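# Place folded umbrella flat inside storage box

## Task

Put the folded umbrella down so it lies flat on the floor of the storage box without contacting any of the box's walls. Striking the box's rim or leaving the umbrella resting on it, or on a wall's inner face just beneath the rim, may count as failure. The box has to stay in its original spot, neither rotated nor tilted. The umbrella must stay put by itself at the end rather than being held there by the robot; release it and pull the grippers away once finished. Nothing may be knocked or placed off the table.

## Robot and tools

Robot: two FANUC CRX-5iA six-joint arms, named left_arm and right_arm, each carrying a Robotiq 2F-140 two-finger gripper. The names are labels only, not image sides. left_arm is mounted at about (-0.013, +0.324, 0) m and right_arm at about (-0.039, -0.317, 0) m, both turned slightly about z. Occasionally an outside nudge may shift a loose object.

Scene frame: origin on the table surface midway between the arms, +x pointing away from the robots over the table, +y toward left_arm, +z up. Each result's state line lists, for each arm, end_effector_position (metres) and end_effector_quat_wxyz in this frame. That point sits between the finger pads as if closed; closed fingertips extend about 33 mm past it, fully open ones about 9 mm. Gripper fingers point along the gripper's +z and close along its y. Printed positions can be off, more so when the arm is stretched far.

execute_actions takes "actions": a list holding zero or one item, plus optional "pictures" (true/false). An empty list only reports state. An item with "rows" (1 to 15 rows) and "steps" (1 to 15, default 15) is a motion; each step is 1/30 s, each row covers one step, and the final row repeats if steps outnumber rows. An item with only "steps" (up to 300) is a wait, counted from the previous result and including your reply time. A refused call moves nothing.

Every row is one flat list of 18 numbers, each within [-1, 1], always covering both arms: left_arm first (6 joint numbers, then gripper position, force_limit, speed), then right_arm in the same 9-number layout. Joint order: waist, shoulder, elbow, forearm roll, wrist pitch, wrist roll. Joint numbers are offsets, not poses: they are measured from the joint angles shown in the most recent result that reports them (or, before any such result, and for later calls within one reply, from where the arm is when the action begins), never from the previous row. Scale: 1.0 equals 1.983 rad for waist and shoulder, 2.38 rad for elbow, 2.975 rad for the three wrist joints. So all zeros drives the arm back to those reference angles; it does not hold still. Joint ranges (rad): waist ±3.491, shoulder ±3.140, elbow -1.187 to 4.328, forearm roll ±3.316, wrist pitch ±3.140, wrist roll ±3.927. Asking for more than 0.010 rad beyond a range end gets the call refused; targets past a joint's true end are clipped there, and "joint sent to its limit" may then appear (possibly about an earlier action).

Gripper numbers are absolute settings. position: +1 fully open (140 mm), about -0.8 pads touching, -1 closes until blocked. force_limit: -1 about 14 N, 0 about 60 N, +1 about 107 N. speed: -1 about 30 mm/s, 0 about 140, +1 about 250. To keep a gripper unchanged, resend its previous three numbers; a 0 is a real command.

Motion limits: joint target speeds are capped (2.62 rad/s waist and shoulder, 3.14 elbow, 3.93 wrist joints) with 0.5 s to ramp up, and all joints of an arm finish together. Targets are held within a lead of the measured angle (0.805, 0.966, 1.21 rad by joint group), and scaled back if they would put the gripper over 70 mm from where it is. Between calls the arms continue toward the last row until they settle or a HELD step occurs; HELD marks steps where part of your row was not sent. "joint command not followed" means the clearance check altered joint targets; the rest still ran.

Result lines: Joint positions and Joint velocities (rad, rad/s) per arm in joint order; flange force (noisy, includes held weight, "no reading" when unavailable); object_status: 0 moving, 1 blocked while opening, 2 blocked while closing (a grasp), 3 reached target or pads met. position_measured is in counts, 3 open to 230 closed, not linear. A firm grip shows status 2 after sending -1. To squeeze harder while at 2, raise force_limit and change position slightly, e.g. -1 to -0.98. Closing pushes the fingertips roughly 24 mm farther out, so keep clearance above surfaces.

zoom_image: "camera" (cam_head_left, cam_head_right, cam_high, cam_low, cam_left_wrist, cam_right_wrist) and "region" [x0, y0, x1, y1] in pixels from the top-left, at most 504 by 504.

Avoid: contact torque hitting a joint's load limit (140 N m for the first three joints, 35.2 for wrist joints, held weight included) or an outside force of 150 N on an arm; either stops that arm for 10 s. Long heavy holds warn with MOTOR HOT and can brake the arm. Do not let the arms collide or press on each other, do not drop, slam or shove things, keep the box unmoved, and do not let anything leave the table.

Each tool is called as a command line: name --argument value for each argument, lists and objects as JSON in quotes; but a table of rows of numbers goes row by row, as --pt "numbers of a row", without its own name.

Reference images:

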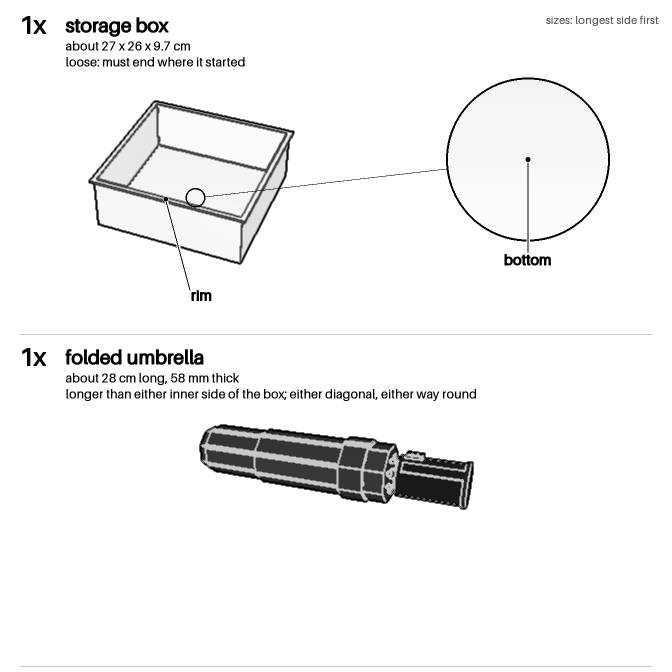

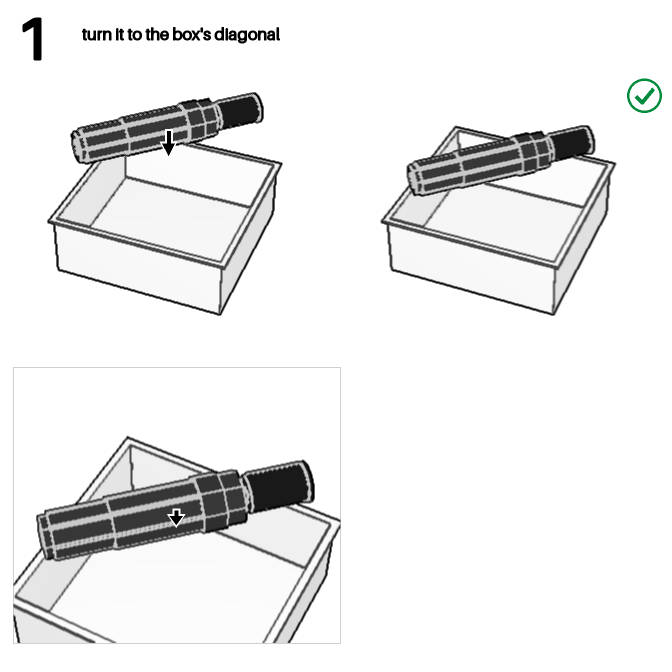

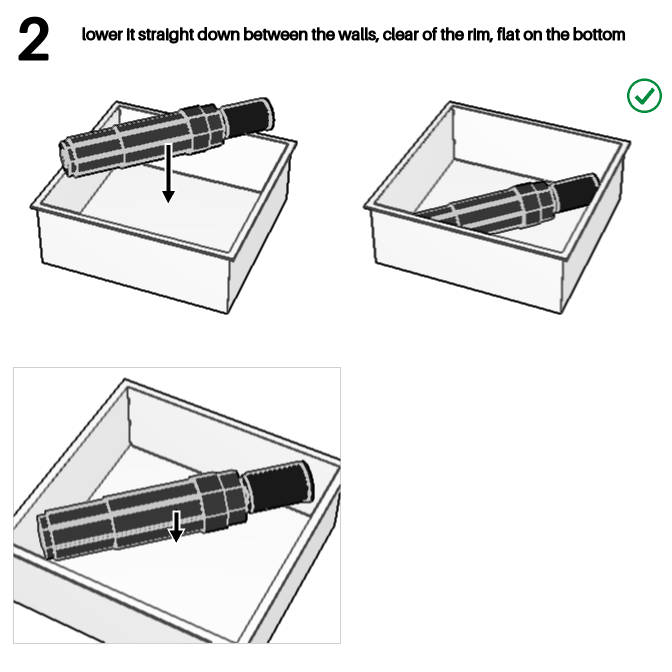

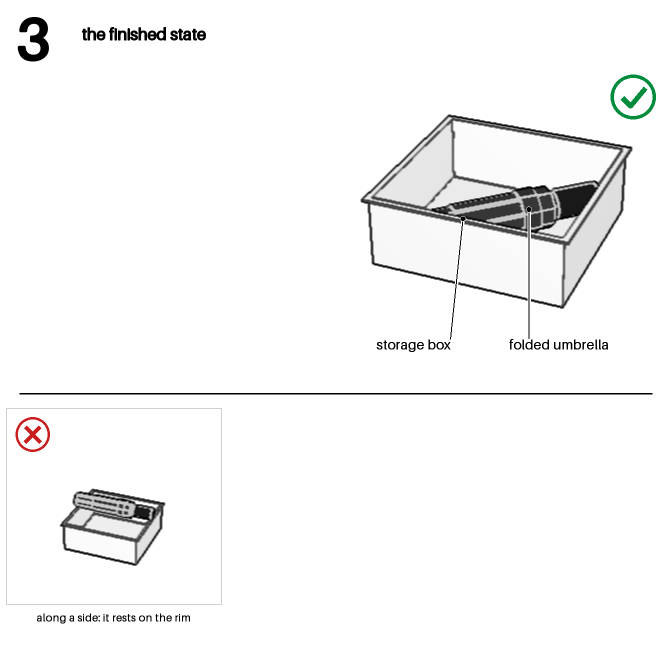

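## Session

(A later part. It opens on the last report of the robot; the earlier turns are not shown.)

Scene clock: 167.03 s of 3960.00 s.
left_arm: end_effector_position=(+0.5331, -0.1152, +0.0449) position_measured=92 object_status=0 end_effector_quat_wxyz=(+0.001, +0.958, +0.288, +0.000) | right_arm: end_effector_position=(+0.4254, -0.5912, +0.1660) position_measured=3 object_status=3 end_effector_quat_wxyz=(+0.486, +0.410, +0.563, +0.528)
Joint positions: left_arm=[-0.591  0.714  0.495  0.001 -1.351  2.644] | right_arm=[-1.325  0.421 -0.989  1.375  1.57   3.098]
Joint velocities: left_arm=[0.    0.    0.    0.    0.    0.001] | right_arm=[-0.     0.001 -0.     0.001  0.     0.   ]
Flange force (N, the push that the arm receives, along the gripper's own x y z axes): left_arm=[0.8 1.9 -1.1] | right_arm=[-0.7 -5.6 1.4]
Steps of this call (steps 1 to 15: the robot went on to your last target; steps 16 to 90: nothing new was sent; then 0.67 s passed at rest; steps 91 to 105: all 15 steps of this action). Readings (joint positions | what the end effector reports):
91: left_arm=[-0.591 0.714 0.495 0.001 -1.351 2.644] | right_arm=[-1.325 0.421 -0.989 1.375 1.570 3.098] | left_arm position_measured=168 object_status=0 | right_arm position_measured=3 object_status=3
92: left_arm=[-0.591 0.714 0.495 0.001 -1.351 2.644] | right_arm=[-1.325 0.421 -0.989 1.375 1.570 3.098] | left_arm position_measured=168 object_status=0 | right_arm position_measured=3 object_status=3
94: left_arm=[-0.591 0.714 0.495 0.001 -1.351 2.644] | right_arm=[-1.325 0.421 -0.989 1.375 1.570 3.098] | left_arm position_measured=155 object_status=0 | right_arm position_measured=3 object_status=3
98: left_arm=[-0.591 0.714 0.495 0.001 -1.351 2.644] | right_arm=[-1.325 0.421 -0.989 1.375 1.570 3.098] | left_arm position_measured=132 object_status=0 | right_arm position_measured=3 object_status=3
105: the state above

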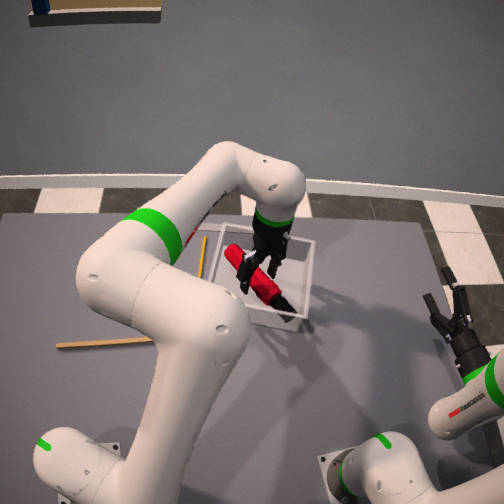

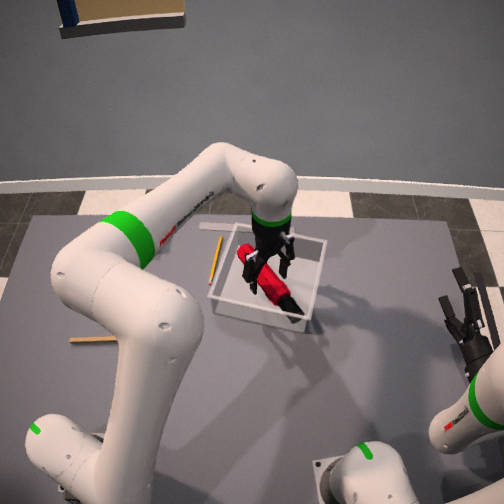

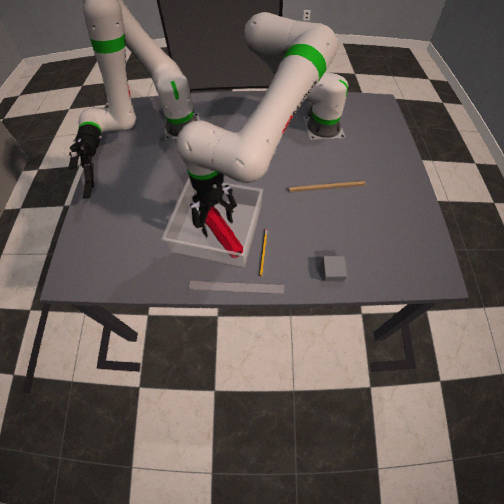

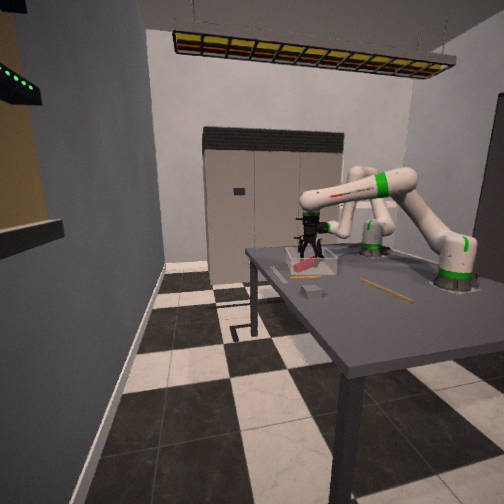

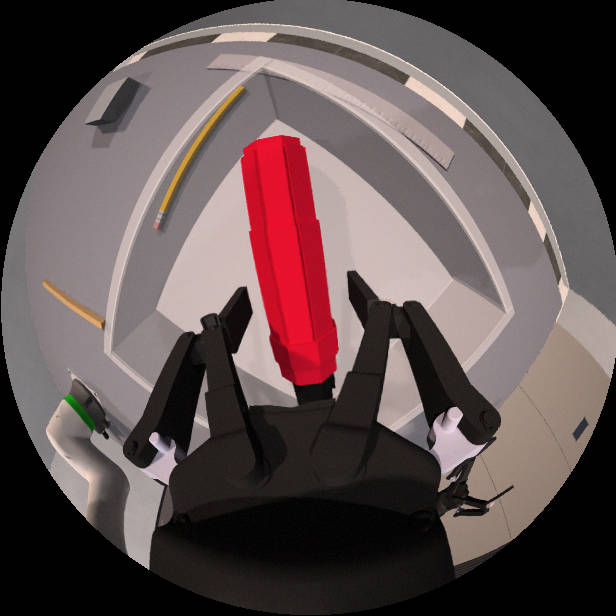

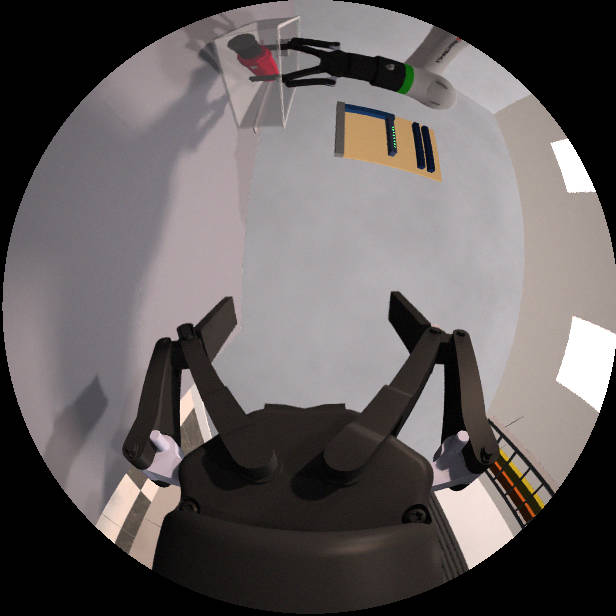

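execute_actions --actions '[{"rows":[[0,-0.0135,0.058,0,-0.058,0,0.3,0,-0.3,0,0,0,0,0,0,1,0,0],[0,-0.0135,0.058,0,-0.058,0,0.3,0,-0.3,0,0,0,0,0,0,1,0,0],[0,-0.0135,0.058,0,-0.058,0,0.3,0,-0.3,0,0,0,0,0,0,1,0,0],[0,-0.0135,0.058,0,-0.058,0,0.3,0,-0.3,0,0,0,0,0,0,1,0,0],[0,-0.0135,0.058,0,-0.058,0,0.3,0,-0.3,0,0,0,0,0,0,1,0,0],[0,-0.0135,0.058,0,-0.058,0,0.3,0,-0.3,0,0,0,0,0,0,1,0,0],[0,-0.0108,0.128,0,-0.11,0,0.3,0,-0.3,0,0,0,0,0,0,1,0,0]],"steps":15}]' --pictures false

execute_actions --actions '[{"steps":6}]' --pictures false

execute_actions --actions '[{"rows":[[0.2,-0.2,-0.2,0,0,0,1,0,-0.3,0,0,0,0,0,0,1,0,0]],"steps":15}]' --pictures false

execute_actions --actions '[{"steps":20}]'

zoom_image --camera "cam_high" --region '[140, 150, 300, 290]'

zoom_image --camera "cam_head_left" --region '[190, 190, 340, 340]'

Scene clock: 174.47 s of 3960.00 s.
left_arm: end_effector_position=(+0.5339, -0.1156, +0.1866) position_measured=91 object_status=3 end_effector_quat_wxyz=(+0.000, +0.958, +0.288, -0.000) | right_arm: end_effector_position=(+0.4254, -0.5912, +0.1660) position_measured=3 object_status=3 end_effector_quat_wxyz=(+0.486, +0.410, +0.563, +0.528)
Joint positions: left_arm=[-0.591  0.693  0.792  0.001 -1.67   2.644] | right_arm=[-1.325  0.421 -0.989  1.375  1.57   3.098]
Joint velocities: left_arm=[-0.     0.004  0.276  0.    -0.267 -0.   ] | right_arm=[-0.    -0.    -0.    -0.001 -0.     0.001]
Flange force (N, the push that the arm receives, along the gripper's own x y z axes): left_arm=[0.3 1.9 -16.0] | right_arm=[0.1 -4.6 1.7]
Steps of this call (steps 1 to 15: the robot went on to your last target; steps 16 to 90: nothing new was sent; then 3.93 s passed at rest; steps 91 to 105: all 15 steps of this action). Readings (joint positions | what the end effector reports):
91: left_arm=[-0.591 0.714 0.495 0.001 -1.351 2.644] | right_arm=[-1.325 0.421 -0.989 1.375 1.570 3.098] | left_arm position_measured=91 object_status=3 | right_arm position_measured=3 object_status=3
92: left_arm=[-0.591 0.714 0.498 0.000 -1.354 2.644] | right_arm=[-1.325 0.421 -0.989 1.375 1.570 3.098] | left_arm position_measured=91 object_status=3 | right_arm position_measured=3 object_status=3
94: left_arm=[-0.591 0.709 0.523 0.000 -1.386 2.644] | right_arm=[-1.325 0.421 -0.989 1.375 1.570 3.098] | left_arm position_measured=91 object_status=3 | right_arm position_measured=3 object_status=3
98: left_arm=[-0.591 0.691 0.620 0.001 -1.504 2.644] | right_arm=[-1.325 0.421 -0.989 1.375 1.570 3.098] | left_arm position_measured=91 object_status=3 | right_arm position_measured=3 object_status=3
105: the state above

Scene clock: 174.67 s of 3960.00 s.
left_arm: end_effector_position=(+0.5336, -0.1155, +0.1897) position_measured=91 object_status=3 end_effector_quat_wxyz=(-0.000, +0.958, +0.288, -0.001) | right_arm: end_effector_position=(+0.4254, -0.5912, +0.1660) position_measured=3 object_status=3 end_effector_quat_wxyz=(+0.486, +0.410, +0.563, +0.528)
Joint positions: left_arm=[-0.591  0.693  0.8    0.001 -1.678  2.644] | right_arm=[-1.325  0.421 -0.989  1.375  1.57   3.098]
Joint velocities: left_arm=[-0.001 -0.     0.002  0.    -0.001 -0.001] | right_arm=[ 0.    -0.001 -0.    -0.001  0.001  0.001]
Flange force (N, the push that the arm receives, along the gripper's own x y z axes): left_arm=[-0.7 -2.4 1.5] | right_arm=[1.0 -4.2 1.5]
Steps of this call (steps 1 to 6: the robot went on to your last target). Readings (joint positions | what the end effector reports):
1: left_arm=[-0.591 0.693 0.798 0.001 -1.676 2.644] | right_arm=[-1.325 0.421 -0.989 1.375 1.570 3.098] | left_arm position_measured=91 object_status=3 | right_arm position_measured=3 object_status=3
2: left_arm=[-0.591 0.693 0.799 0.001 -1.678 2.644] | right_arm=[-1.325 0.421 -0.989 1.375 1.570 3.098] | left_arm position_measured=91 object_status=3 | right_arm position_measured=3 object_status=3
4: left_arm=[-0.591 0.693 0.799 0.001 -1.678 2.644] | right_arm=[-1.325 0.421 -0.989 1.375 1.570 3.098] | left_arm position_measured=91 object_status=3 | right_arm position_measured=3 object_status=3
6: the state above

Scene clock: 175.17 s of 3960.00 s.
left_arm: end_effector_position=(+0.5262, +0.0568, +0.2237) position_measured=14 object_status=0 end_effector_quat_wxyz=(-0.015, +0.914, +0.404, -0.020) | right_arm: end_effector_position=(+0.4254, -0.5912, +0.1660) position_measured=3 object_status=3 end_effector_quat_wxyz=(+0.486, +0.410, +0.563, +0.528)
Joint positions: left_arm=[-0.342  0.444  0.502  0.001 -1.678  2.644] | right_arm=[-1.325  0.421 -0.989  1.375  1.57   3.098]
Joint velocities: left_arm=[ 0.624 -0.623 -0.75  -0.    -0.    -0.001] | right_arm=[ 0.    -0.001  0.     0.     0.002  0.002]
Flange force (N, the push that the arm receives, along the gripper's own x y z axes): left_arm=[1.9 5.6 -1.4] | right_arm=[-0.5 -4.6 1.3]
Steps of this call (steps 1 to 15: all 15 steps of this action). Readings (joint positions | what the end effector reports):
1: left_arm=[-0.591 0.693 0.800 0.001 -1.678 2.644] | right_arm=[-1.325 0.421 -0.989 1.375 1.570 3.098] | left_arm position_measured=91 object_status=0 | right_arm position_measured=3 object_status=3
2: left_arm=[-0.589 0.691 0.798 0.001 -1.678 2.644] | right_arm=[-1.325 0.421 -0.989 1.375 1.570 3.098] | left_arm position_measured=89 object_status=0 | right_arm position_measured=3 object_status=3
4: left_arm=[-0.569 0.670 0.773 0.001 -1.678 2.644] | right_arm=[-1.325 0.421 -0.989 1.375 1.570 3.098] | left_arm position_measured=78 object_status=0 | right_arm position_measured=3 object_status=3
8: left_arm=[-0.486 0.588 0.674 0.001 -1.678 2.644] | right_arm=[-1.325 0.421 -0.989 1.375 1.570 3.098] | left_arm position_measured=55 object_status=0 | right_arm position_measured=3 object_status=3
15: the state above

Scene clock: 175.83 s of 3960.00 s.
left_arm: end_effector_position=(+0.4934, +0.1456, +0.2335) position_measured=3 object_status=3 end_effector_quat_wxyz=(-0.022, +0.882, +0.470, -0.034) | right_arm: end_effector_position=(+0.4254, -0.5912, +0.1660) position_measured=3 object_status=3 end_effector_quat_wxyz=(+0.486, +0.410, +0.563, +0.528)
Joint positions: left_arm=[-0.194  0.296  0.324  0.001 -1.678  2.644] | right_arm=[-1.325  0.421 -0.989  1.375  1.57   3.098]
Joint velocities: left_arm=[-0.001  0.    -0.    -0.001 -0.     0.   ] | right_arm=[ 0.     0.001 -0.    -0.001 -0.     0.001]
Flange force (N, the push that the arm receives, along the gripper's own x y z axes): left_arm=[1.6 1.6 -2.3] | right_arm=[0.3 -4.7 2.1]
Steps of this call (steps 1 to 20: the robot went on to your last target). Readings (joint positions | what the end effector reports):
1: left_arm=[-0.321 0.423 0.476 0.001 -1.678 2.644] | right_arm=[-1.325 0.421 -0.989 1.375 1.570 3.098] | left_arm position_measured=8 object_status=0 | right_arm position_measured=3 object_status=3
2: left_arm=[-0.300 0.402 0.450 0.001 -1.678 2.644] | right_arm=[-1.325 0.421 -0.989 1.375 1.570 3.098] | left_arm position_measured=4 object_status=0 | right_arm position_measured=3 object_status=3
4: left_arm=[-0.257 0.359 0.399 0.001 -1.678 2.644] | right_arm=[-1.325 0.421 -0.989 1.375 1.570 3.098] | left_arm position_measured=3 object_status=0 | right_arm position_measured=3 object_status=3
8: left_arm=[-0.199 0.301 0.329 0.001 -1.678 2.644] | right_arm=[-1.325 0.421 -0.989 1.375 1.570 3.098] | left_arm position_measured=3 object_status=3 | right_arm position_measured=3 object_status=3
20: the state above

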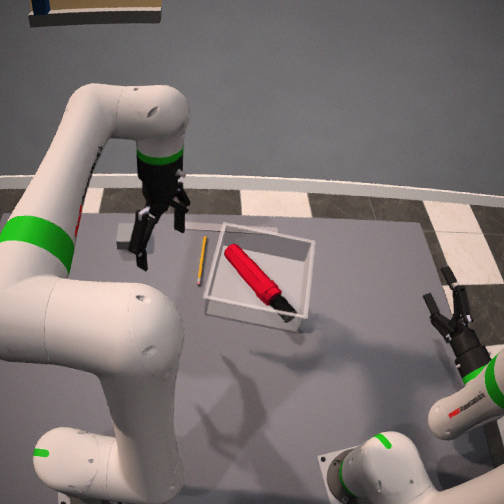

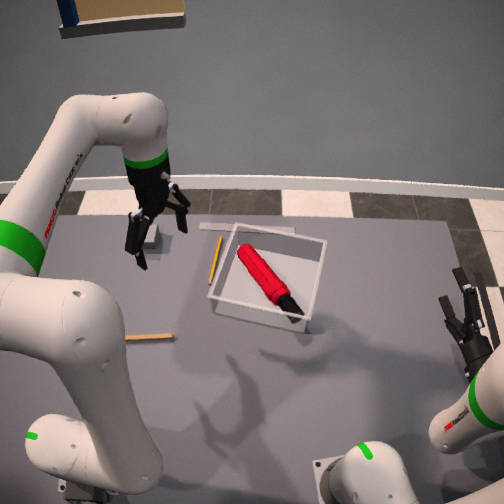

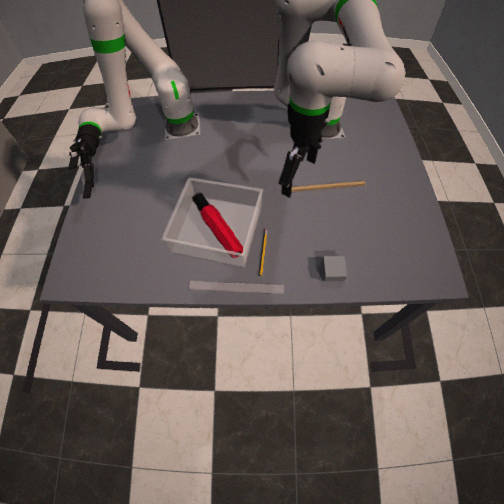

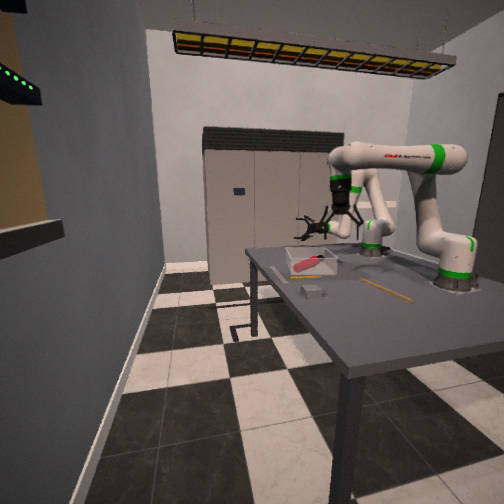

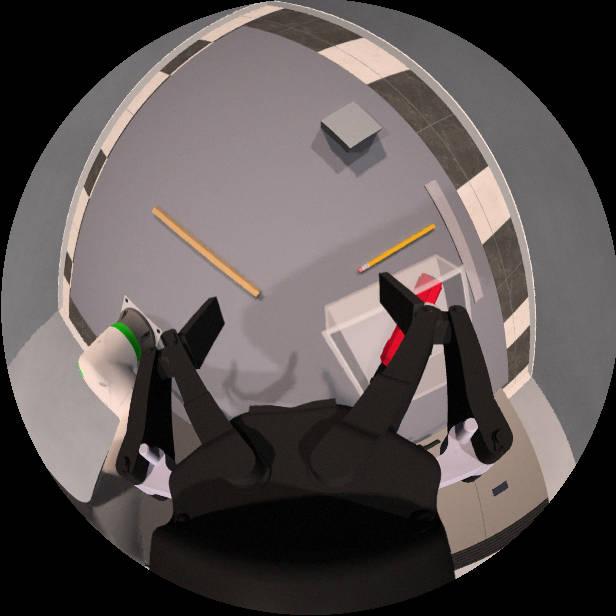

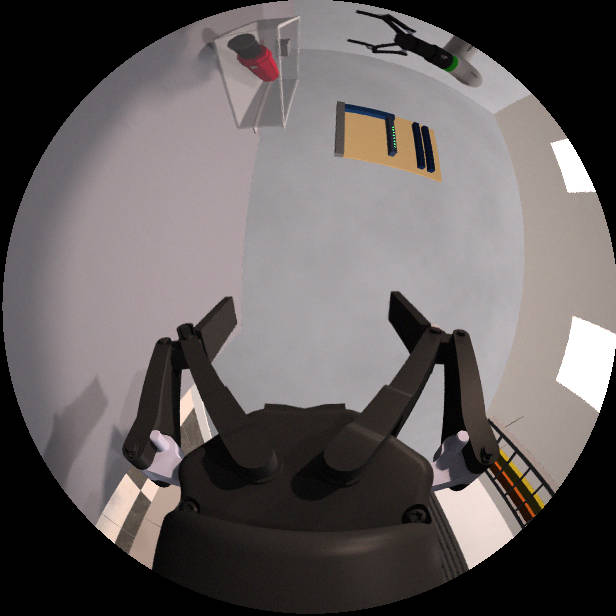

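Region (140, 150, 300, 290) of cam_high's 504x504 image, scaled by 3.150, with more detail than that image has; it fills the top 441 rows of this view, and the rest is white.

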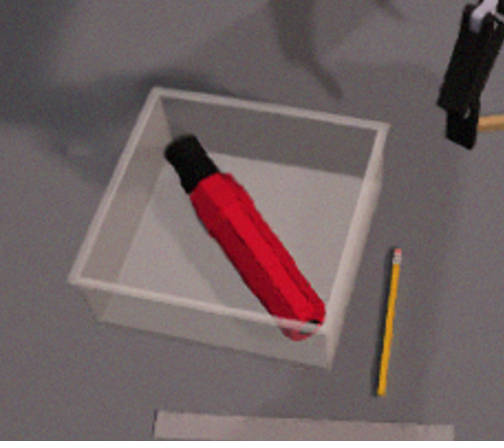

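Region (190, 190, 340, 340) of cam_head_left's 504x504 image, scaled by 3.360, with more detail than that image has.

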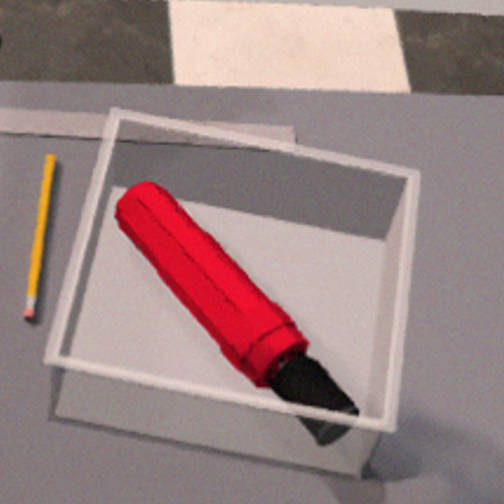

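finished_scene --scene 1

The scene is finished: the task was done.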